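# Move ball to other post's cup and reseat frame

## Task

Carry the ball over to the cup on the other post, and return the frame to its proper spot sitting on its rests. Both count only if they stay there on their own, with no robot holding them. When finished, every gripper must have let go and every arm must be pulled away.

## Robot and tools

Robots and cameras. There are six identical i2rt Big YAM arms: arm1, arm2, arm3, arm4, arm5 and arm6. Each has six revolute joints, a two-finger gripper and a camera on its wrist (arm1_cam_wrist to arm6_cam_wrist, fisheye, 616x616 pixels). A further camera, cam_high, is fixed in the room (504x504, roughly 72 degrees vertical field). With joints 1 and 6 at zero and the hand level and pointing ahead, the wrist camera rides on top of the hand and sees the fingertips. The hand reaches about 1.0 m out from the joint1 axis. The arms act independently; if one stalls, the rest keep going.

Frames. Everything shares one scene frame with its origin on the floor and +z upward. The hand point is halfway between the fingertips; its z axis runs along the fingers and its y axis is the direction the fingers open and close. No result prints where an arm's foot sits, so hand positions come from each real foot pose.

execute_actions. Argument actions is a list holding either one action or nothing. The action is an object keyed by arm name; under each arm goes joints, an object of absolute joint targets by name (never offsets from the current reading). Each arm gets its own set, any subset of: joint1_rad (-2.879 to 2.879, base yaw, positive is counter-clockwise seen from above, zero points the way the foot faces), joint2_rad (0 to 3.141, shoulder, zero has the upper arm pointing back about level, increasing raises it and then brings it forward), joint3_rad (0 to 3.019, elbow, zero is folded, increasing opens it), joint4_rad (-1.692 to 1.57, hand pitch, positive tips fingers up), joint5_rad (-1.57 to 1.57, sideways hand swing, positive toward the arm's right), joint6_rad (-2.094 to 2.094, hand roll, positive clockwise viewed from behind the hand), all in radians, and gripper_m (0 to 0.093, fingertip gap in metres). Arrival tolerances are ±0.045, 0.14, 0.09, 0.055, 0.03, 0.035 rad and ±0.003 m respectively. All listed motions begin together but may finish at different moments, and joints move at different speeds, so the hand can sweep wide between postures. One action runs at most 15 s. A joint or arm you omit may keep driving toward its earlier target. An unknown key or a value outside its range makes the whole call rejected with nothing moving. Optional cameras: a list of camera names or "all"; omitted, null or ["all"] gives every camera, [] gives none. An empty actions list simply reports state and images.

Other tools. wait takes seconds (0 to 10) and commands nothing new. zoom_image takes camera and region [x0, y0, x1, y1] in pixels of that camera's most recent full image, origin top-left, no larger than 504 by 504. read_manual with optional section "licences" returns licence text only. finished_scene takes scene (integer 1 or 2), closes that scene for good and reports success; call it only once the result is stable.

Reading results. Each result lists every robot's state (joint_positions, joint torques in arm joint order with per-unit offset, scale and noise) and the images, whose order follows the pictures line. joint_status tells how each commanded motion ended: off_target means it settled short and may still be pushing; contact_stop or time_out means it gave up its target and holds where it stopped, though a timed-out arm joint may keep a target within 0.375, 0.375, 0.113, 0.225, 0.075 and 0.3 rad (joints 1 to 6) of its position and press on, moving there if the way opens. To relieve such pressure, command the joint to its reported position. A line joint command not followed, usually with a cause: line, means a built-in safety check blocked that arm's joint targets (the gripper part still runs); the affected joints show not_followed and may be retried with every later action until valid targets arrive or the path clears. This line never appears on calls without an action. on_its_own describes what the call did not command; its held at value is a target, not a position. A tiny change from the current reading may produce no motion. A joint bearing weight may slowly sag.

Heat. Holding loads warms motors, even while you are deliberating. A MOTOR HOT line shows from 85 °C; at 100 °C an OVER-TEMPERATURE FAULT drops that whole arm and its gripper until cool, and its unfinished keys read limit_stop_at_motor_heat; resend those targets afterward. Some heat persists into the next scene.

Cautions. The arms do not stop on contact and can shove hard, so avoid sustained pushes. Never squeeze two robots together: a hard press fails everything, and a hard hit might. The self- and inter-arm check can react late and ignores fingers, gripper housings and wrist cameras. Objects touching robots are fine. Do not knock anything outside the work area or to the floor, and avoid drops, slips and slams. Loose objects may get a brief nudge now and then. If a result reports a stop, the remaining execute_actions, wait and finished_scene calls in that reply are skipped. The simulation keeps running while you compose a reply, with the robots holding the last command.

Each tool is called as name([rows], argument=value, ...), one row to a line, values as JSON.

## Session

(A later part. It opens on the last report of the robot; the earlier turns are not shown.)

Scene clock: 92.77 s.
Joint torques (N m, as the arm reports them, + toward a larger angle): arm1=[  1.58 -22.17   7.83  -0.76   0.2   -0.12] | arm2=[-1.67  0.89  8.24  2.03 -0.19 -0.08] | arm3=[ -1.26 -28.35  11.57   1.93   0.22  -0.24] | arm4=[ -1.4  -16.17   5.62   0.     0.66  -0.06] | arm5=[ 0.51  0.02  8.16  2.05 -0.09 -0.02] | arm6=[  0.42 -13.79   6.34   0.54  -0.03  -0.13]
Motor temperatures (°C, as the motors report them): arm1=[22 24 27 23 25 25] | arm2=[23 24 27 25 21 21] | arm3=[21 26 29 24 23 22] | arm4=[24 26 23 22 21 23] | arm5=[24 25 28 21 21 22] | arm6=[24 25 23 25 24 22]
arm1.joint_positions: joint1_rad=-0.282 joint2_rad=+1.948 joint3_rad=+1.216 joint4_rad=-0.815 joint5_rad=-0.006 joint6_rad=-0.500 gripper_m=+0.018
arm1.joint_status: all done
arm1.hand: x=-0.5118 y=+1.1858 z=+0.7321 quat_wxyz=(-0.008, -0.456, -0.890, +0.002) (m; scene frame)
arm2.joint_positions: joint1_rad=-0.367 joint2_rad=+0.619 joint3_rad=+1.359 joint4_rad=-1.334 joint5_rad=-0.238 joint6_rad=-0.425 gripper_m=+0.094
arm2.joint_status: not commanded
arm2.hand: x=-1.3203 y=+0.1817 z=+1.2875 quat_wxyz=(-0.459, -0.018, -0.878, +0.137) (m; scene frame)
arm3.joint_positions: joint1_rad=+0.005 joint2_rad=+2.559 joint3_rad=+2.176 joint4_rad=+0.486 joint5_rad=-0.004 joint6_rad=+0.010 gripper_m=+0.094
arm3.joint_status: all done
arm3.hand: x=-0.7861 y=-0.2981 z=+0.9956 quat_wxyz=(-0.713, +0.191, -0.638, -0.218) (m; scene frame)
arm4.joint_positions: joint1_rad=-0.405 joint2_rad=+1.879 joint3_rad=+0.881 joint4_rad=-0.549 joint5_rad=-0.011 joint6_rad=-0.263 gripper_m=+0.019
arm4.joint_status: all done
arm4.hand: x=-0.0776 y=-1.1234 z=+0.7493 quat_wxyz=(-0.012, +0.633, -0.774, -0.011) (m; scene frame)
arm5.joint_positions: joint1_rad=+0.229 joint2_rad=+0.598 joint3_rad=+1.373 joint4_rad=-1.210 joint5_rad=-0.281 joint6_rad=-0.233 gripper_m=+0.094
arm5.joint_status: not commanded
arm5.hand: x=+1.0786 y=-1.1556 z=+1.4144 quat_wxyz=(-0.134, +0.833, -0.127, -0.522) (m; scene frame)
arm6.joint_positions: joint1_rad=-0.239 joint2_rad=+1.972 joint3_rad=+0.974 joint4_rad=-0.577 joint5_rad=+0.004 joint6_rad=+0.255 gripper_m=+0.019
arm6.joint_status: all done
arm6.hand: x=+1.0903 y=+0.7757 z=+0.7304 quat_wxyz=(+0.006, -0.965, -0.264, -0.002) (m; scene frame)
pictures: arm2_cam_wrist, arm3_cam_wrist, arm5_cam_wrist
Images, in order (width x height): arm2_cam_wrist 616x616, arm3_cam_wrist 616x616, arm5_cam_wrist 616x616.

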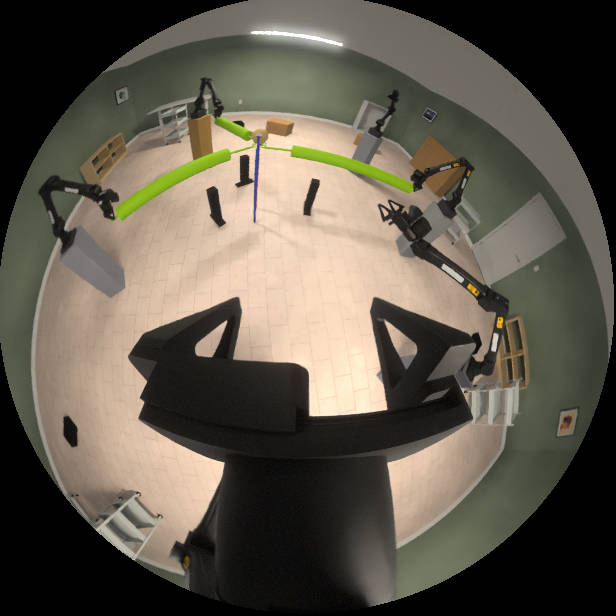

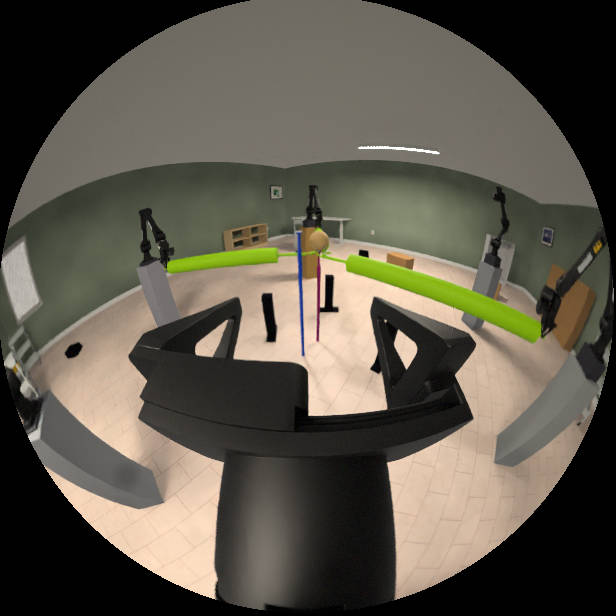

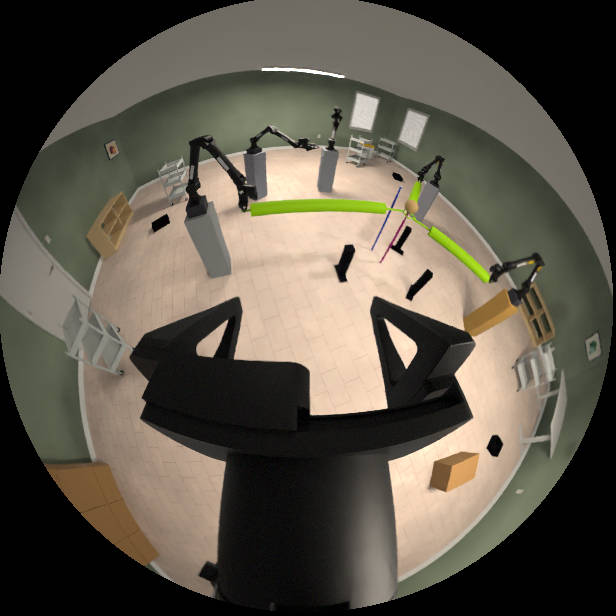

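execute_actions([
  {"arm1":{"joints":{"joint2_rad":1.842,"joint3_rad":1.295,"joint4_rad":-0.99}},"arm4":{"joints":{"joint2_rad":1.728,"joint3_rad":0.897,"joint4_rad":-0.72}},"arm6":{"joints":{"joint2_rad":1.825,"joint3_rad":1.0,"joint4_rad":-0.718}}},
], cameras=["arm3_cam_wrist","cam_high"])

zoom_image(camera="arm3_cam_wrist", region=[250, 180, 370, 300])

Scene clock: 99.57 s.
Joint torques (N m, as the arm reports them, + toward a larger angle): arm1=[  1.72 -23.25   8.88  -1.62   0.29  -0.07] | arm2=[-1.49  0.6   8.36  1.78 -0.21  0.  ] | arm3=[ -1.23 -28.51  11.62   1.89   0.22  -0.23] | arm4=[ -1.72 -15.11   7.21  -1.24   0.63  -0.06] | arm5=[ 0.5   0.26  8.03  1.97 -0.09  0.  ] | arm6=[  1.02 -13.19   9.54  -0.65   0.    -0.12]
Motor temperatures (°C, as the motors report them): arm1=[22 24 27 23 25 25] | arm2=[23 24 27 25 21 21] | arm3=[21 27 30 24 23 22] | arm4=[24 26 23 22 21 23] | arm5=[24 25 28 21 21 22] | arm6=[24 26 23 25 24 22]
arm1.joint_positions: joint1_rad=-0.281 joint2_rad=+1.875 joint3_rad=+1.261 joint4_rad=-0.944 joint5_rad=-0.008 joint6_rad=-0.499 gripper_m=+0.018
arm1.joint_status: all done
arm1.hand: x=-0.5113 y=+1.1846 z=+0.7810 quat_wxyz=(-0.006, -0.456, -0.890, -0.004) (m; scene frame)
arm2.joint_positions: joint1_rad=-0.367 joint2_rad=+0.619 joint3_rad=+1.359 joint4_rad=-1.334 joint5_rad=-0.238 joint6_rad=-0.425 gripper_m=+0.094
arm2.joint_status: not commanded
arm2.hand: x=-1.3203 y=+0.1817 z=+1.2875 quat_wxyz=(-0.459, -0.018, -0.878, +0.137) (m; scene frame)
arm3.joint_positions: joint1_rad=+0.005 joint2_rad=+2.559 joint3_rad=+2.176 joint4_rad=+0.486 joint5_rad=-0.004 joint6_rad=+0.010 gripper_m=+0.094
arm3.joint_status: not commanded
arm3.hand: x=-0.7861 y=-0.2981 z=+0.9956 quat_wxyz=(-0.713, +0.191, -0.638, -0.218) (m; scene frame)
arm4.joint_positions: joint1_rad=-0.405 joint2_rad=+1.741 joint3_rad=+0.885 joint4_rad=-0.676 joint5_rad=-0.011 joint6_rad=-0.263 gripper_m=+0.019
arm4.joint_status: all done
arm4.hand: x=-0.0784 y=-1.1249 z=+0.8036 quat_wxyz=(-0.020, +0.633, -0.774, -0.014) (m; scene frame)
arm5.joint_positions: joint1_rad=+0.229 joint2_rad=+0.598 joint3_rad=+1.373 joint4_rad=-1.210 joint5_rad=-0.281 joint6_rad=-0.233 gripper_m=+0.094
arm5.joint_status: not commanded
arm5.hand: x=+1.0786 y=-1.1556 z=+1.4144 quat_wxyz=(-0.134, +0.833, -0.127, -0.522) (m; scene frame)
arm6.joint_positions: joint1_rad=-0.239 joint2_rad=+1.840 joint3_rad=+0.975 joint4_rad=-0.695 joint5_rad=+0.004 joint6_rad=+0.255 gripper_m=+0.019
arm6.joint_status: all done
arm6.hand: x=+1.0903 y=+0.7753 z=+0.7854 quat_wxyz=(+0.003, -0.965, -0.264, +0.004) (m; scene frame)
pictures: arm3_cam_wrist, cam_high
Images, in order (width x height): arm3_cam_wrist 616x616, cam_high 504x504.

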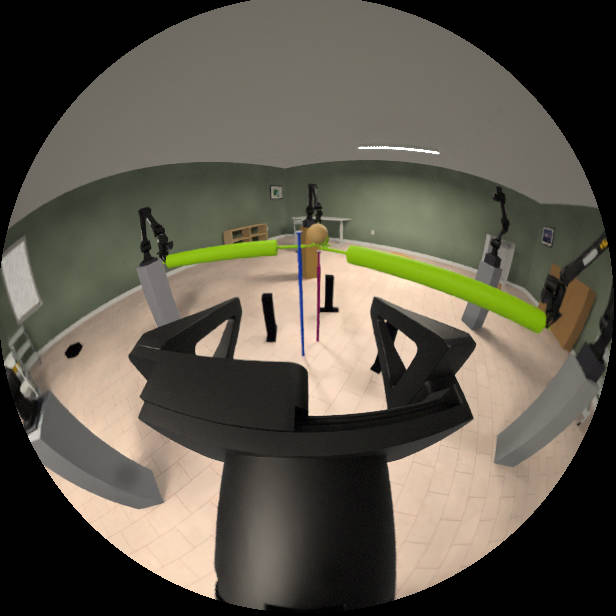

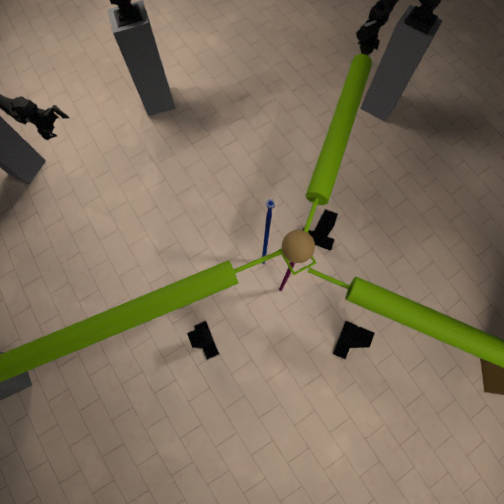

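Region (250, 180, 370, 300) of arm3_cam_wrist's 616x616 image, scaled by 4.200, with more detail than that image has.

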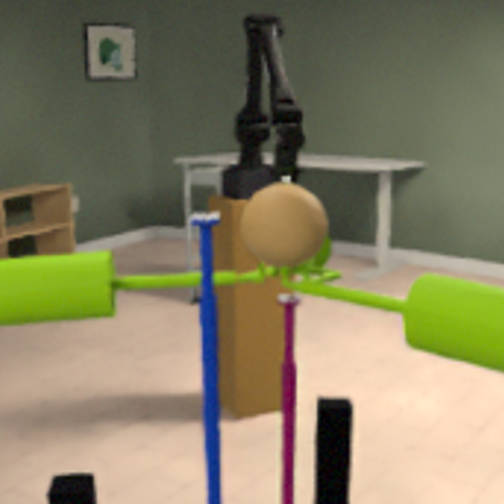

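execute_actions([
  {"arm1":{"joints":{"joint2_rad":1.725,"joint3_rad":1.405,"joint4_rad":-1.19}},"arm4":{"joints":{"joint2_rad":1.553,"joint3_rad":0.987,"joint4_rad":-0.96}},"arm6":{"joints":{"joint2_rad":1.656,"joint3_rad":1.078,"joint4_rad":-0.955}}},
], cameras=[])

execute_actions([
  {"arm1":{"joints":{"joint2_rad":1.66,"joint3_rad":1.57,"joint4_rad":-1.415}},"arm4":{"joints":{"joint2_rad":1.441,"joint3_rad":1.127,"joint4_rad":-1.21}},"arm6":{"joints":{"joint2_rad":1.542,"joint3_rad":1.203,"joint4_rad":-1.195}}},
], cameras=["arm3_cam_wrist","cam_high"])

zoom_image(camera="arm3_cam_wrist", region=[250, 160, 370, 280])

Scene clock: 108.60 s.
Joint torques (N m, as the arm reports them, + toward a larger angle): arm1=[  2.15 -22.65  10.32  -1.09   0.38  -0.16] | arm2=[-1.85  1.02  8.35  1.91 -0.19 -0.05] | arm3=[ -1.27 -28.4   11.63   1.89   0.22  -0.23] | arm4=[ -1.56 -14.4    9.99  -1.15   0.6   -0.07] | arm5=[ 0.38 -0.18  7.99  2.   -0.08 -0.01] | arm6=[  1.27 -12.8   12.09  -0.96  -0.01  -0.06]
Motor temperatures (°C, as the motors report them): arm1=[22 24 28 23 25 25] | arm2=[23 24 27 25 21 21] | arm3=[21 29 30 24 23 22] | arm4=[24 26 24 22 21 23] | arm5=[24 25 28 21 21 22] | arm6=[24 26 24 25 24 22]
arm1.joint_positions: joint1_rad=-0.281 joint2_rad=+1.762 joint3_rad=+1.361 joint4_rad=-1.153 joint5_rad=-0.011 joint6_rad=-0.499 gripper_m=+0.018
arm1.joint_status: all done
arm1.hand: x=-0.5112 y=+1.1828 z=+0.8697 quat_wxyz=(-0.008, -0.456, -0.890, -0.003) (m; scene frame)
arm2.joint_positions: joint1_rad=-0.367 joint2_rad=+0.619 joint3_rad=+1.359 joint4_rad=-1.334 joint5_rad=-0.238 joint6_rad=-0.425 gripper_m=+0.094
arm2.joint_status: not commanded
arm2.hand: x=-1.3203 y=+0.1817 z=+1.2875 quat_wxyz=(-0.459, -0.018, -0.878, +0.137) (m; scene frame)
arm3.joint_positions: joint1_rad=+0.005 joint2_rad=+2.559 joint3_rad=+2.176 joint4_rad=+0.486 joint5_rad=-0.004 joint6_rad=+0.010 gripper_m=+0.094
arm3.joint_status: not commanded
arm3.hand: x=-0.7861 y=-0.2981 z=+0.9956 quat_wxyz=(-0.713, +0.191, -0.638, -0.218) (m; scene frame)
arm4.joint_positions: joint1_rad=-0.405 joint2_rad=+1.569 joint3_rad=+0.955 joint4_rad=-0.916 joint5_rad=-0.010 joint6_rad=-0.263 gripper_m=+0.019
arm4.joint_status: all done
arm4.hand: x=-0.0795 y=-1.1269 z=+0.8892 quat_wxyz=(-0.020, +0.633, -0.774, -0.014) (m; scene frame)
arm5.joint_positions: joint1_rad=+0.229 joint2_rad=+0.598 joint3_rad=+1.373 joint4_rad=-1.210 joint5_rad=-0.281 joint6_rad=-0.233 gripper_m=+0.094
arm5.joint_status: not commanded
arm5.hand: x=+1.0786 y=-1.1556 z=+1.4144 quat_wxyz=(-0.134, +0.833, -0.127, -0.522) (m; scene frame)
arm6.joint_positions: joint1_rad=-0.239 joint2_rad=+1.671 joint3_rad=+1.041 joint4_rad=-0.927 joint5_rad=+0.004 joint6_rad=+0.256 gripper_m=+0.019
arm6.joint_status: all done
arm6.hand: x=+1.0895 y=+0.7740 z=+0.8739 quat_wxyz=(+0.002, -0.965, -0.263, +0.005) (m; scene frame)
pictures: none
No camera images: the call's "cameras" was empty. Leave "cameras" out to get every camera's image.

Scene clock: 109.67 s.
Joint torques (N m, as the arm reports them, + toward a larger angle): arm1=[  1.73 -22.69  11.52  -1.41   0.45  -0.15] | arm2=[-2.04  0.83  8.43  1.94 -0.22 -0.06] | arm3=[ -1.25 -28.42  11.63   1.89   0.22  -0.23] | arm4=[ -1.41 -14.14  12.15  -1.49   0.49  -0.06] | arm5=[ 0.36  0.5   8.09  1.98 -0.13 -0.01] | arm6=[  0.41 -12.61  13.73  -1.24  -0.1   -0.1 ]
Motor temperatures (°C, as the motors report them): arm1=[22 24 28 23 25 25] | arm2=[23 24 27 25 21 21] | arm3=[21 29 30 24 23 22] | arm4=[24 26 24 22 21 23] | arm5=[24 25 28 21 21 22] | arm6=[24 26 25 25 24 22]
arm1.joint_positions: joint1_rad=-0.281 joint2_rad=+1.700 joint3_rad=+1.516 joint4_rad=-1.373 joint5_rad=-0.013 joint6_rad=-0.499 gripper_m=+0.018
arm1.joint_status: all done
arm1.hand: x=-0.5109 y=+1.1810 z=+0.9570 quat_wxyz=(-0.008, -0.456, -0.890, -0.004) (m; scene frame)
arm2.joint_positions: joint1_rad=-0.367 joint2_rad=+0.619 joint3_rad=+1.359 joint4_rad=-1.334 joint5_rad=-0.238 joint6_rad=-0.425 gripper_m=+0.094
arm2.joint_status: not commanded
arm2.hand: x=-1.3203 y=+0.1817 z=+1.2875 quat_wxyz=(-0.459, -0.018, -0.878, +0.137) (m; scene frame)
arm3.joint_positions: joint1_rad=+0.005 joint2_rad=+2.559 joint3_rad=+2.176 joint4_rad=+0.486 joint5_rad=-0.004 joint6_rad=+0.010 gripper_m=+0.094
arm3.joint_status: not commanded
arm3.hand: x=-0.7861 y=-0.2981 z=+0.9956 quat_wxyz=(-0.713, +0.191, -0.638, -0.218) (m; scene frame)
arm4.joint_positions: joint1_rad=-0.405 joint2_rad=+1.462 joint3_rad=+1.079 joint4_rad=-1.159 joint5_rad=-0.008 joint6_rad=-0.263 gripper_m=+0.019
arm4.joint_status: all done
arm4.hand: x=-0.0802 y=-1.1293 z=+0.9713 quat_wxyz=(-0.015, +0.632, -0.774, -0.010) (m; scene frame)
arm5.joint_positions: joint1_rad=+0.229 joint2_rad=+0.598 joint3_rad=+1.373 joint4_rad=-1.210 joint5_rad=-0.281 joint6_rad=-0.233 gripper_m=+0.094
arm5.joint_status: not commanded
arm5.hand: x=+1.0786 y=-1.1556 z=+1.4144 quat_wxyz=(-0.134, +0.833, -0.127, -0.522) (m; scene frame)
arm6.joint_positions: joint1_rad=-0.239 joint2_rad=+1.562 joint3_rad=+1.160 joint4_rad=-1.158 joint5_rad=+0.006 joint6_rad=+0.256 gripper_m=+0.019
arm6.joint_status: all done
arm6.hand: x=+1.0884 y=+0.7728 z=+0.9589 quat_wxyz=(+0.004, -0.965, -0.263, +0.004) (m; scene frame)
pictures: arm3_cam_wrist, cam_high
Images, in order (width x height): arm3_cam_wrist 616x616, cam_high 504x504.

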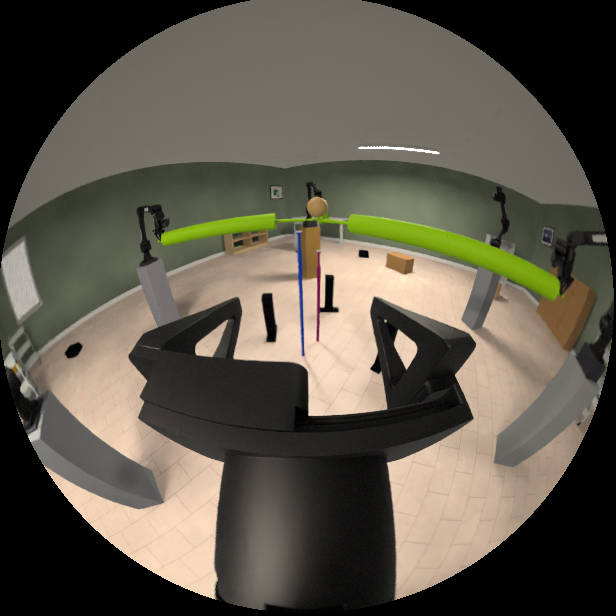

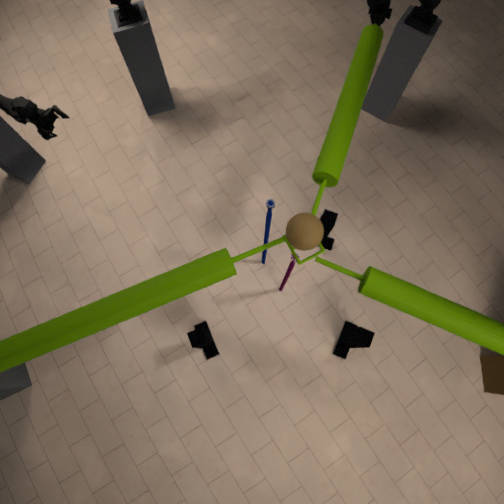

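Region (250, 160, 370, 280) of arm3_cam_wrist's 616x616 image, scaled by 4.200, with more detail than that image has.

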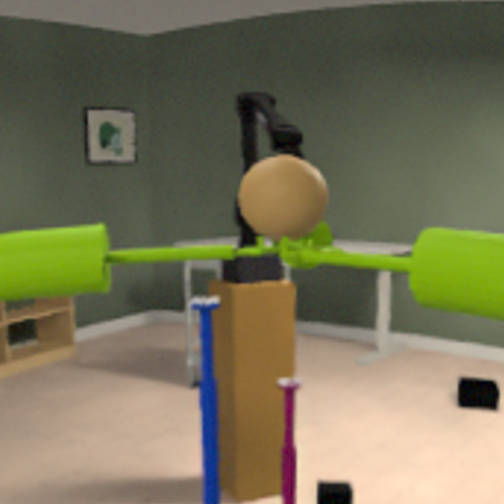

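execute_actions([
  {"arm1":{"joints":{"joint1_rad":-0.474,"joint2_rad":1.64,"joint3_rad":1.515,"joint4_rad":-1.377,"joint6_rad":-0.69}},"arm4":{"joints":{"joint1_rad":-0.192,"joint2_rad":1.38,"joint3_rad":1.04,"joint4_rad":-1.167,"joint6_rad":-0.04}},"arm6":{"joints":{"joint1_rad":-0.365,"joint2_rad":1.714,"joint3_rad":1.392,"joint4_rad":-1.207,"joint6_rad":0.105}}},
], cameras=["cam_high"])

execute_actions([
  {"arm1":{"joints":{"joint1_rad":-0.662,"joint2_rad":1.665,"joint3_rad":1.545,"joint4_rad":-1.382,"joint6_rad":-0.878}},"arm4":{"joints":{"joint1_rad":0.056,"joint2_rad":1.364,"joint3_rad":1.024,"joint4_rad":-1.167,"joint6_rad":0.21}},"arm6":{"joints":{"joint1_rad":-0.471,"joint2_rad":1.903,"joint3_rad":1.665,"joint4_rad":-1.29,"joint6_rad":0.0}}},
], cameras=["arm2_cam_wrist","arm3_cam_wrist","arm5_cam_wrist","cam_high"])

zoom_image(camera="arm2_cam_wrist", region=[220, 90, 300, 170])

zoom_image(camera="arm5_cam_wrist", region=[360, 150, 440, 230])

zoom_image(camera="arm3_cam_wrist", region=[250, 160, 370, 280])

Scene clock: 125.43 s.
Joint torques (N m, as the arm reports them, + toward a larger angle): arm1=[  1.02 -23.96   9.78   0.31   0.25  -0.22] | arm2=[-2.22  0.56  8.22  1.89 -0.18 -0.03] | arm3=[ -1.24 -28.39  11.64   1.89   0.22  -0.24] | arm4=[ -0.96 -14.86   9.82   0.16   0.52   0.07] | arm5=[ 0.41  0.18  8.19  1.94 -0.12  0.  ] | arm6=[  1.69 -16.76  14.04  -1.04  -0.25  -0.02]
Motor temperatures (°C, as the motors report them): arm1=[22 24 31 23 25 25] | arm2=[23 24 28 25 21 21] | arm3=[21 30 31 24 23 22] | arm4=[24 26 27 22 21 23] | arm5=[24 25 29 21 21 22] | arm6=[24 26 27 25 24 22]
arm1.joint_positions: joint1_rad=-0.466 joint2_rad=+1.699 joint3_rad=+1.484 joint4_rad=-1.370 joint5_rad=-0.008 joint6_rad=-0.683 gripper_m=+0.018
arm1.joint_status: all done
arm1.hand: x=-0.6065 y=+1.1874 z=+0.9452 quat_wxyz=(+0.000, -0.457, -0.890, -0.015) (m; scene frame)
arm2.joint_positions: joint1_rad=-0.367 joint2_rad=+0.619 joint3_rad=+1.359 joint4_rad=-1.334 joint5_rad=-0.238 joint6_rad=-0.425 gripper_m=+0.094
arm2.joint_status: not commanded
arm2.hand: x=-1.3203 y=+0.1817 z=+1.2875 quat_wxyz=(-0.459, -0.018, -0.878, +0.137) (m; scene frame)
arm3.joint_positions: joint1_rad=+0.005 joint2_rad=+2.559 joint3_rad=+2.176 joint4_rad=+0.486 joint5_rad=-0.004 joint6_rad=+0.010 gripper_m=+0.094
arm3.joint_status: not commanded
arm3.hand: x=-0.7861 y=-0.2981 z=+0.9956 quat_wxyz=(-0.713, +0.191, -0.638, -0.218) (m; scene frame)
arm4.joint_positions: joint1_rad=-0.186 joint2_rad=+1.418 joint3_rad=+1.022 joint4_rad=-1.156 joint5_rad=-0.008 joint6_rad=-0.048 gripper_m=+0.019
arm4.joint_status: all done
arm4.hand: x=-0.1694 y=-1.1188 z=+0.9669 quat_wxyz=(-0.009, +0.634, -0.773, -0.009) (m; scene frame)
arm5.joint_positions: joint1_rad=+0.229 joint2_rad=+0.598 joint3_rad=+1.373 joint4_rad=-1.210 joint5_rad=-0.281 joint6_rad=-0.233 gripper_m=+0.094
arm5.joint_status: not commanded
arm5.hand: x=+1.0786 y=-1.1556 z=+1.4144 quat_wxyz=(-0.134, +0.833, -0.127, -0.522) (m; scene frame)
arm6.joint_positions: joint1_rad=-0.387 joint2_rad=+1.752 joint3_rad=+1.346 joint4_rad=-1.179 joint5_rad=+0.009 joint6_rad=+0.106 gripper_m=+0.019
arm6.joint_status: all done
arm6.hand: x=+0.9943 y=+0.7850 z=+0.9383 quat_wxyz=(+0.010, -0.964, -0.264, -0.007) (m; scene frame)
pictures: cam_high
Images, in order (width x height): cam_high 504x504.

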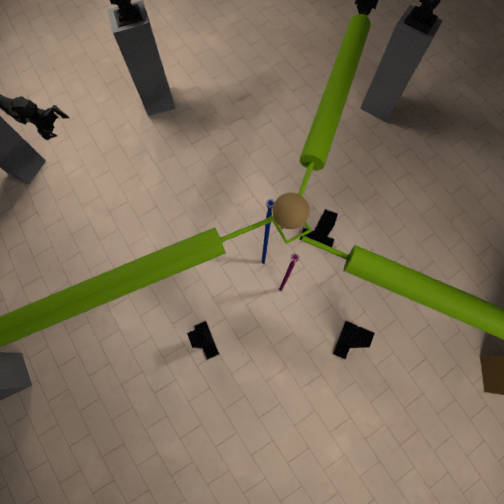

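Scene clock: 126.50 s.
Joint torques (N m, as the arm reports them, + toward a larger angle): arm1=[  0.92 -22.48  11.89  -0.15   0.47  -0.34] | arm2=[-2.09  1.25  8.32  1.88 -0.23 -0.05] | arm3=[ -1.29 -28.43  11.63   1.88   0.22  -0.23] | arm4=[ -1.23 -15.24   9.33  -0.34   0.77   0.04] | arm5=[ 1.16  0.5   8.06  2.06 -0.12 -0.01] | arm6=[  0.65 -19.94  15.58  -0.95  -0.16  -0.06]
Motor temperatures (°C, as the motors report them): arm1=[22 24 31 23 25 25] | arm2=[23 24 28 25 21 21] | arm3=[21 30 31 24 23 22] | arm4=[24 26 27 22 21 23] | arm5=[24 25 29 21 21 22] | arm6=[24 26 27 25 24 22]
arm1.joint_positions: joint1_rad=-0.647 joint2_rad=+1.700 joint3_rad=+1.484 joint4_rad=-1.365 joint5_rad=-0.014 joint6_rad=-0.864 gripper_m=+0.018
arm1.joint_status: all done
arm1.hand: x=-0.6966 y=+1.1995 z=+0.9446 quat_wxyz=(-0.005, -0.457, -0.889, -0.013) (m; scene frame)
arm2.joint_positions: joint1_rad=-0.367 joint2_rad=+0.619 joint3_rad=+1.359 joint4_rad=-1.334 joint5_rad=-0.238 joint6_rad=-0.425 gripper_m=+0.094
arm2.joint_status: not commanded
arm2.hand: x=-1.3203 y=+0.1817 z=+1.2875 quat_wxyz=(-0.459, -0.018, -0.878, +0.137) (m; scene frame)
arm3.joint_positions: joint1_rad=+0.005 joint2_rad=+2.559 joint3_rad=+2.176 joint4_rad=+0.486 joint5_rad=-0.004 joint6_rad=+0.010 gripper_m=+0.094
arm3.joint_status: not commanded
arm3.hand: x=-0.7861 y=-0.2981 z=+0.9956 quat_wxyz=(-0.713, +0.191, -0.638, -0.218) (m; scene frame)
arm4.joint_positions: joint1_rad=+0.066 joint2_rad=+1.406 joint3_rad=+1.013 joint4_rad=-1.145 joint5_rad=-0.012 joint6_rad=+0.206 gripper_m=+0.019
arm4.joint_status: all done
arm4.hand: x=-0.2669 y=-1.1080 z=+0.9682 quat_wxyz=(-0.010, +0.633, -0.774, -0.018) (m; scene frame)
arm5.joint_positions: joint1_rad=+0.229 joint2_rad=+0.598 joint3_rad=+1.373 joint4_rad=-1.210 joint5_rad=-0.281 joint6_rad=-0.233 gripper_m=+0.094
arm5.joint_status: not commanded
arm5.hand: x=+1.0786 y=-1.1556 z=+1.4144 quat_wxyz=(-0.134, +0.833, -0.127, -0.522) (m; scene frame)
arm6.joint_positions: joint1_rad=-0.493 joint2_rad=+1.945 joint3_rad=+1.605 joint4_rad=-1.263 joint5_rad=+0.008 joint6_rad=+0.005 gripper_m=+0.019
arm6.joint_status: all done
arm6.hand: x=+0.9037 y=+0.7926 z=+0.9293 quat_wxyz=(+0.011, -0.965, -0.262, -0.016) (m; scene frame)
pictures: arm2_cam_wrist, arm3_cam_wrist, arm5_cam_wrist, cam_high
Images, in order (width x height): arm2_cam_wrist 616x616, arm3_cam_wrist 616x616, arm5_cam_wrist 616x616, cam_high 504x504.

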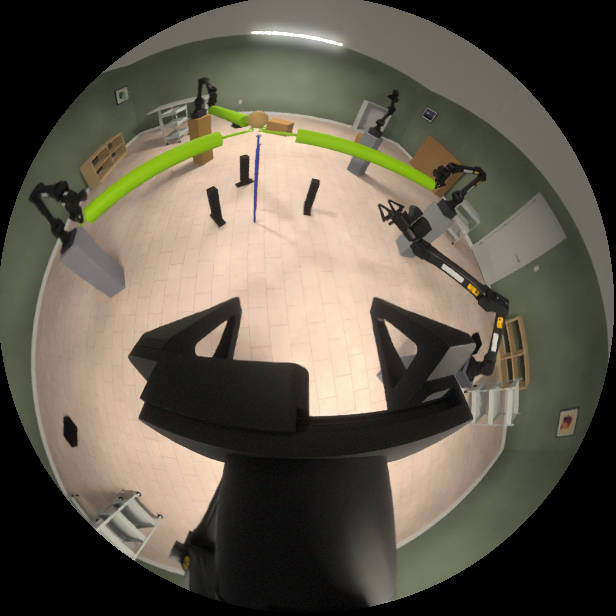

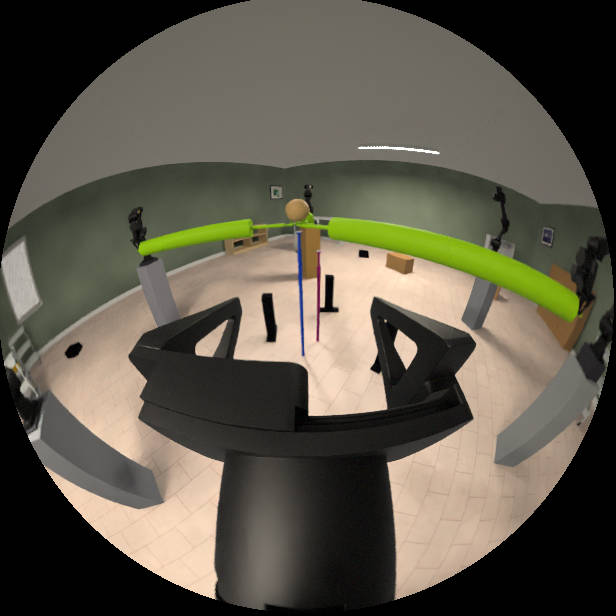

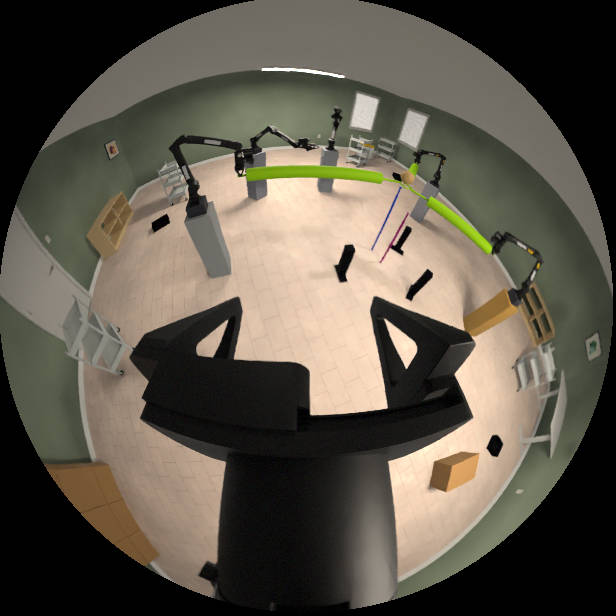

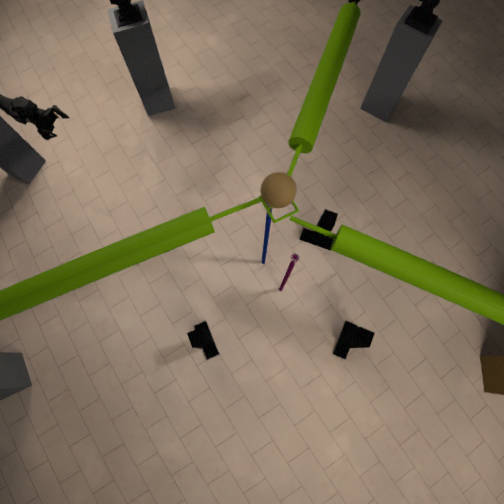

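Region (220, 90, 300, 170) of arm2_cam_wrist's 616x616 image, scaled by 6.300, with more detail than that image has.

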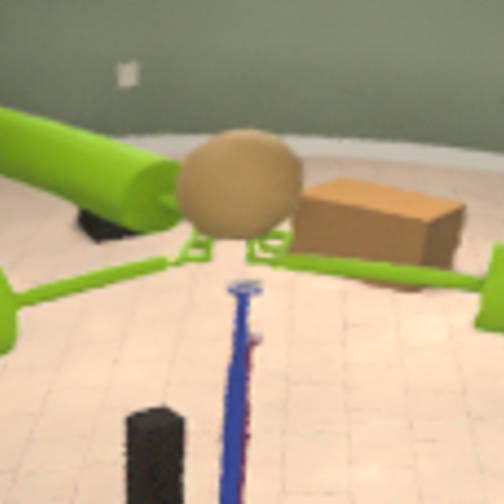

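Region (360, 150, 440, 230) of arm5_cam_wrist's 616x616 image, scaled by 6.300, with more detail than that image has.

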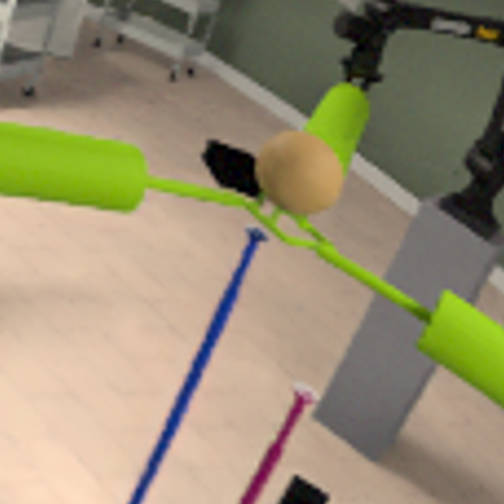

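Region (250, 160, 370, 280) of arm3_cam_wrist's 616x616 image, scaled by 4.200, with more detail than that image has.

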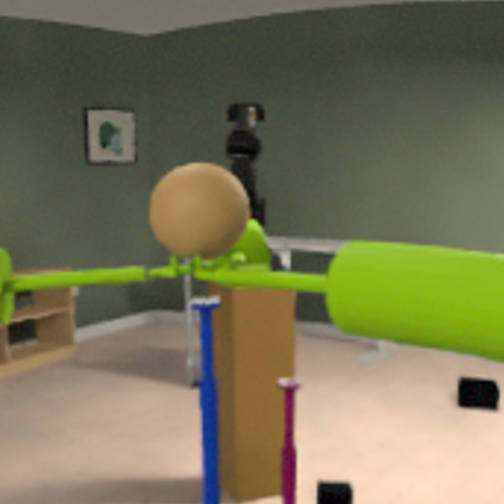

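execute_actions([
  {"arm1":{"joints":{"joint1_rad":-0.695,"joint2_rad":1.725,"joint3_rad":1.52,"joint4_rad":-1.285,"joint6_rad":-0.905}},"arm4":{"joints":{"joint1_rad":0.097,"joint2_rad":1.364,"joint3_rad":0.925,"joint4_rad":-1.05,"joint6_rad":0.25}},"arm6":{"joints":{"joint1_rad":-0.46,"joint2_rad":1.96,"joint3_rad":1.695,"joint4_rad":-1.215,"joint6_rad":0.01}}},
], cameras=["arm2_cam_wrist","arm3_cam_wrist","cam_high"])

zoom_image(camera="arm2_cam_wrist", region=[220, 90, 300, 170])

zoom_image(camera="arm3_cam_wrist", region=[250, 160, 370, 280])

Scene clock: 133.63 s.
Joint torques (N m, as the arm reports them, + toward a larger angle): arm1=[ -1.65 -24.83   9.89   0.26   0.57  -0.38] | arm2=[-2.34  0.97  8.3   1.98 -0.19 -0.06] | arm3=[ -1.27 -28.46  11.62   1.88   0.22  -0.23] | arm4=[ -0.11 -13.98   8.99   0.67   0.55   0.13] | arm5=[ 0.21  0.41  8.    2.03 -0.09 -0.01] | arm6=[  1.38 -21.67  16.33  -0.14  -0.18  -0.08]
Motor temperatures (°C, as the motors report them): arm1=[22 24 31 23 25 25] | arm2=[23 24 28 25 21 21] | arm3=[21 31 31 24 23 22] | arm4=[24 26 27 22 22 23] | arm5=[24 25 29 21 21 22] | arm6=[24 27 28 25 24 22]
arm1.joint_positions: joint1_rad=-0.661 joint2_rad=+1.780 joint3_rad=+1.484 joint4_rad=-1.282 joint5_rad=-0.015 joint6_rad=-0.884 gripper_m=+0.018
arm1.joint_status: all done
arm1.hand: x=-0.7085 y=+1.1806 z=+0.9041 quat_wxyz=(-0.006, -0.454, -0.891, -0.012) (m; scene frame)
arm2.joint_positions: joint1_rad=-0.367 joint2_rad=+0.619 joint3_rad=+1.359 joint4_rad=-1.334 joint5_rad=-0.238 joint6_rad=-0.425 gripper_m=+0.094
arm2.joint_status: not commanded
arm2.hand: x=-1.3203 y=+0.1817 z=+1.2875 quat_wxyz=(-0.459, -0.018, -0.878, +0.137) (m; scene frame)
arm3.joint_positions: joint1_rad=+0.005 joint2_rad=+2.559 joint3_rad=+2.176 joint4_rad=+0.486 joint5_rad=-0.004 joint6_rad=+0.010 gripper_m=+0.094
arm3.joint_status: not commanded
arm3.hand: x=-0.7861 y=-0.2981 z=+0.9956 quat_wxyz=(-0.713, +0.191, -0.638, -0.218) (m; scene frame)
arm4.joint_positions: joint1_rad=+0.093 joint2_rad=+1.399 joint3_rad=+0.914 joint4_rad=-1.052 joint5_rad=-0.008 joint6_rad=+0.234 gripper_m=+0.019
arm4.joint_status: all done
arm4.hand: x=-0.2759 y=-1.1255 z=+0.9361 quat_wxyz=(-0.011, +0.633, -0.774, -0.017) (m; scene frame)
arm5.joint_positions: joint1_rad=+0.229 joint2_rad=+0.598 joint3_rad=+1.373 joint4_rad=-1.210 joint5_rad=-0.281 joint6_rad=-0.233 gripper_m=+0.094
arm5.joint_status: not commanded
arm5.hand: x=+1.0786 y=-1.1556 z=+1.4144 quat_wxyz=(-0.134, +0.833, -0.127, -0.522) (m; scene frame)
arm6.joint_positions: joint1_rad=-0.479 joint2_rad=+2.000 joint3_rad=+1.626 joint4_rad=-1.206 joint5_rad=+0.007 joint6_rad=+0.013 gripper_m=+0.019
arm6.joint_status: all done
arm6.hand: x=+0.8921 y=+0.7760 z=+0.9050 quat_wxyz=(+0.008, -0.964, -0.265, -0.006) (m; scene frame)
pictures: arm2_cam_wrist, arm3_cam_wrist, cam_high
Images, in order (width x height): arm2_cam_wrist 616x616, arm3_cam_wrist 616x616, cam_high 504x504.

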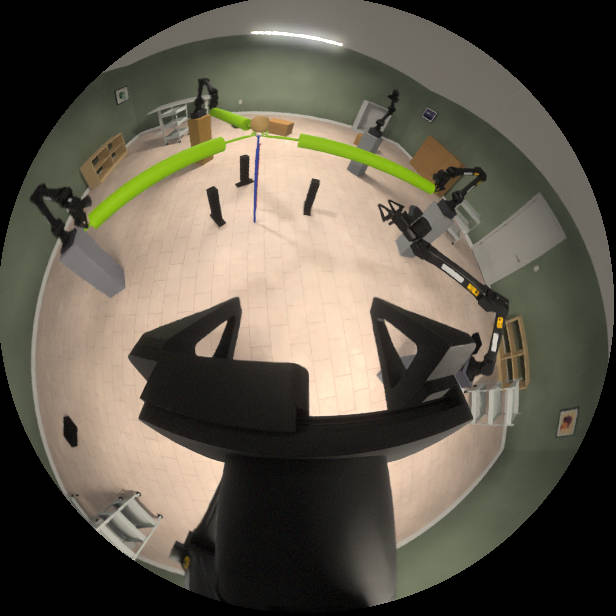

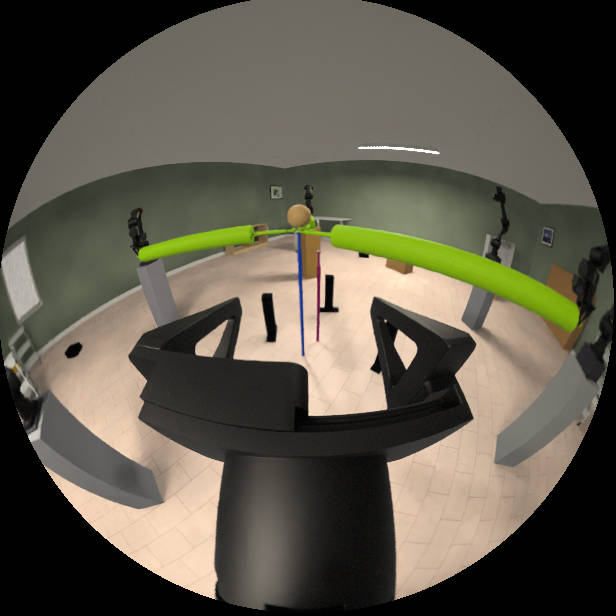

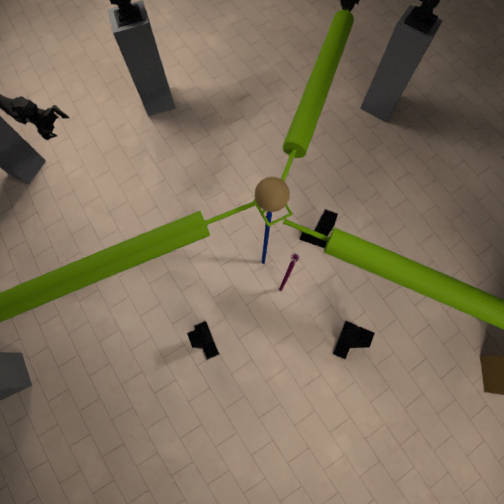

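Region (220, 90, 300, 170) of arm2_cam_wrist's 616x616 image, scaled by 6.300, with more detail than that image has.

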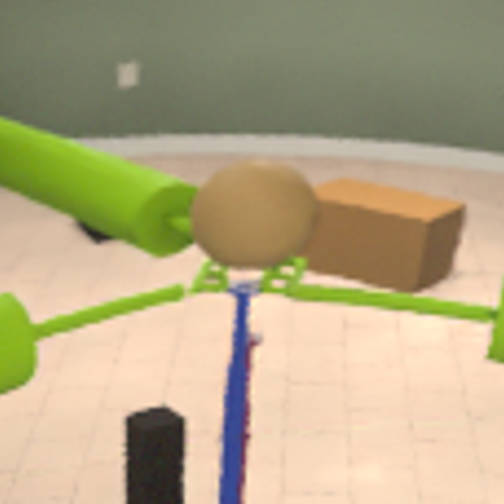

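Region (250, 160, 370, 280) of arm3_cam_wrist's 616x616 image, scaled by 4.200, with more detail than that image has.

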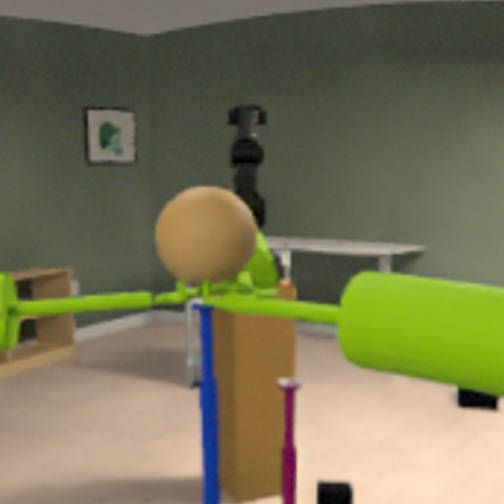

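execute_actions([
  {"arm1":{"joints":{"joint2_rad":1.775,"joint3_rad":1.385,"joint4_rad":-1.115}},"arm4":{"joints":{"joint2_rad":1.505,"joint3_rad":0.833,"joint4_rad":-0.835}},"arm6":{"joints":{"joint2_rad":2.03,"joint3_rad":1.595,"joint4_rad":-1.06}}},
], cameras=["arm2_cam_wrist","arm3_cam_wrist"])

zoom_image(camera="arm2_cam_wrist", region=[220, 90, 300, 170])

zoom_image(camera="arm3_cam_wrist", region=[250, 160, 370, 280])

Scene clock: 139.43 s.
Joint torques (N m, as the arm reports them, + toward a larger angle): arm1=[ -1.18 -23.45   7.99   0.24   0.75  -0.34] | arm2=[-1.75  1.04  8.24  1.92 -0.16 -0.05] | arm3=[ -1.26 -28.4   11.63   1.88   0.22  -0.23] | arm4=[ -0.83 -14.38   7.32   0.86   0.77   0.09] | arm5=[ 0.39  0.08  8.03  1.93 -0.15  0.  ] | arm6=[  2.   -22.28  10.85   1.13  -0.25  -0.03]
Motor temperatures (°C, as the motors report them): arm1=[22 24 31 23 25 25] | arm2=[23 24 28 25 21 21] | arm3=[21 31 31 24 23 22] | arm4=[24 26 27 22 22 23] | arm5=[24 25 29 21 21 22] | arm6=[24 27 29 25 24 22]
arm1.joint_positions: joint1_rad=-0.666 joint2_rad=+1.819 joint3_rad=+1.372 joint4_rad=-1.110 joint5_rad=-0.019 joint6_rad=-0.886 gripper_m=+0.018
arm1.joint_status: all done
arm1.hand: x=-0.7095 y=+1.1836 z=+0.8445 quat_wxyz=(-0.010, -0.455, -0.890, -0.002) (m; scene frame)
arm2.joint_positions: joint1_rad=-0.367 joint2_rad=+0.619 joint3_rad=+1.359 joint4_rad=-1.334 joint5_rad=-0.238 joint6_rad=-0.425 gripper_m=+0.094
arm2.joint_status: not commanded
arm2.hand: x=-1.3203 y=+0.1817 z=+1.2875 quat_wxyz=(-0.459, -0.018, -0.878, +0.137) (m; scene frame)
arm3.joint_positions: joint1_rad=+0.005 joint2_rad=+2.559 joint3_rad=+2.176 joint4_rad=+0.486 joint5_rad=-0.004 joint6_rad=+0.010 gripper_m=+0.094
arm3.joint_status: not commanded
arm3.hand: x=-0.7861 y=-0.2981 z=+0.9956 quat_wxyz=(-0.713, +0.191, -0.638, -0.218) (m; scene frame)
arm4.joint_positions: joint1_rad=+0.099 joint2_rad=+1.535 joint3_rad=+0.831 joint4_rad=-0.842 joint5_rad=-0.013 joint6_rad=+0.240 gripper_m=+0.019
arm4.joint_status: all done
arm4.hand: x=-0.2788 y=-1.1222 z=+0.8627 quat_wxyz=(-0.006, +0.633, -0.774, -0.014) (m; scene frame)
arm5.joint_positions: joint1_rad=+0.229 joint2_rad=+0.598 joint3_rad=+1.373 joint4_rad=-1.210 joint5_rad=-0.281 joint6_rad=-0.233 gripper_m=+0.094
arm5.joint_status: not commanded
arm5.hand: x=+1.0786 y=-1.1556 z=+1.4144 quat_wxyz=(-0.134, +0.833, -0.127, -0.522) (m; scene frame)
arm6.joint_positions: joint1_rad=-0.479 joint2_rad=+2.076 joint3_rad=+1.573 joint4_rad=-1.083 joint5_rad=+0.009 joint6_rad=+0.013 gripper_m=+0.019
arm6.joint_status: all done
arm6.hand: x=+0.8908 y=+0.7761 z=+0.8433 quat_wxyz=(+0.010, -0.964, -0.265, -0.007) (m; scene frame)
pictures: arm2_cam_wrist, arm3_cam_wrist
Images, in order (width x height): arm2_cam_wrist 616x616, arm3_cam_wrist 616x616.

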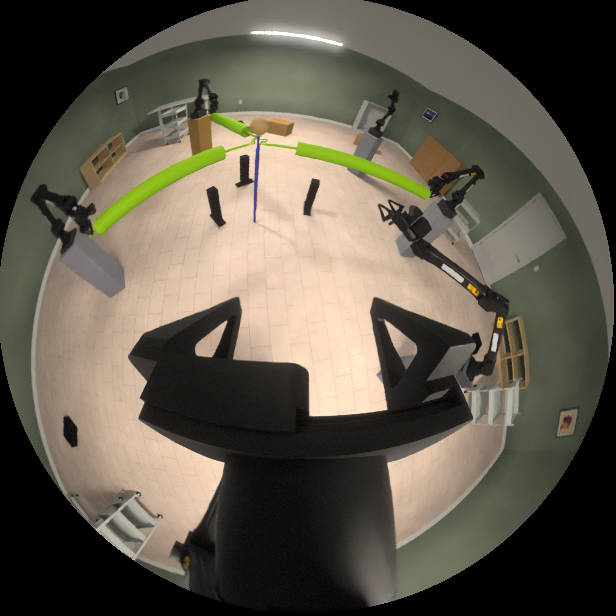

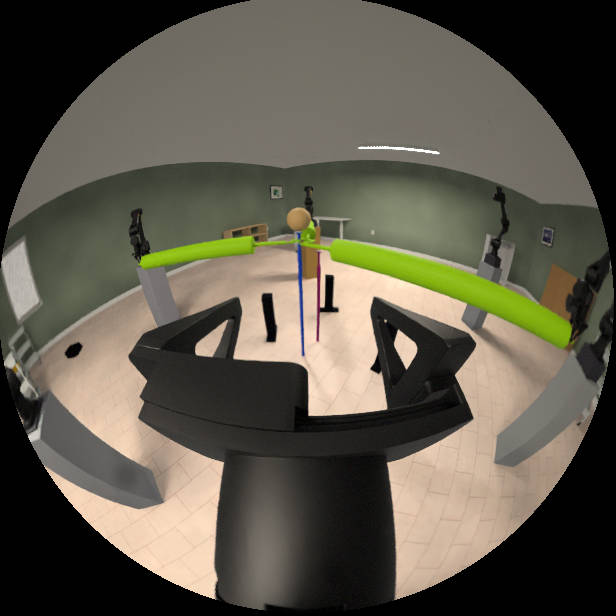

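Region (220, 90, 300, 170) of arm2_cam_wrist's 616x616 image, scaled by 6.300, with more detail than that image has.

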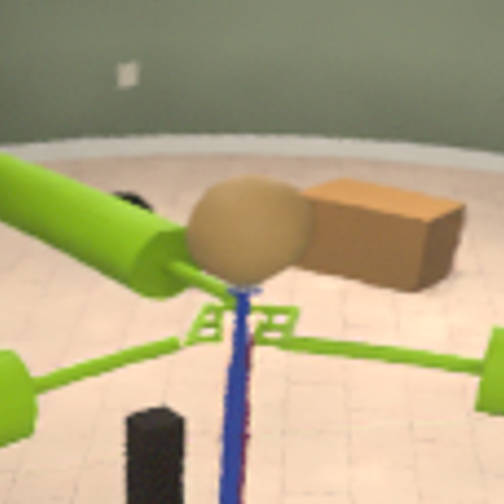

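Region (250, 160, 370, 280) of arm3_cam_wrist's 616x616 image, scaled by 4.200, with more detail than that image has.

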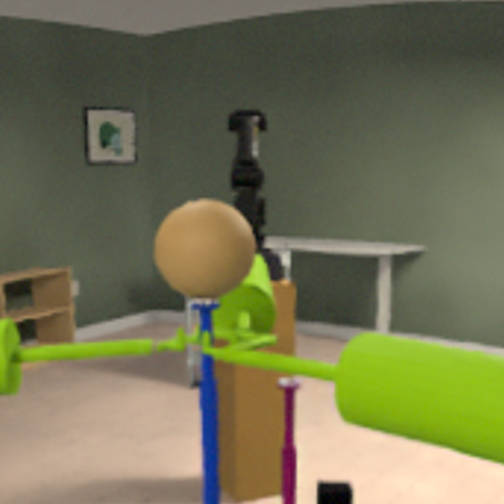

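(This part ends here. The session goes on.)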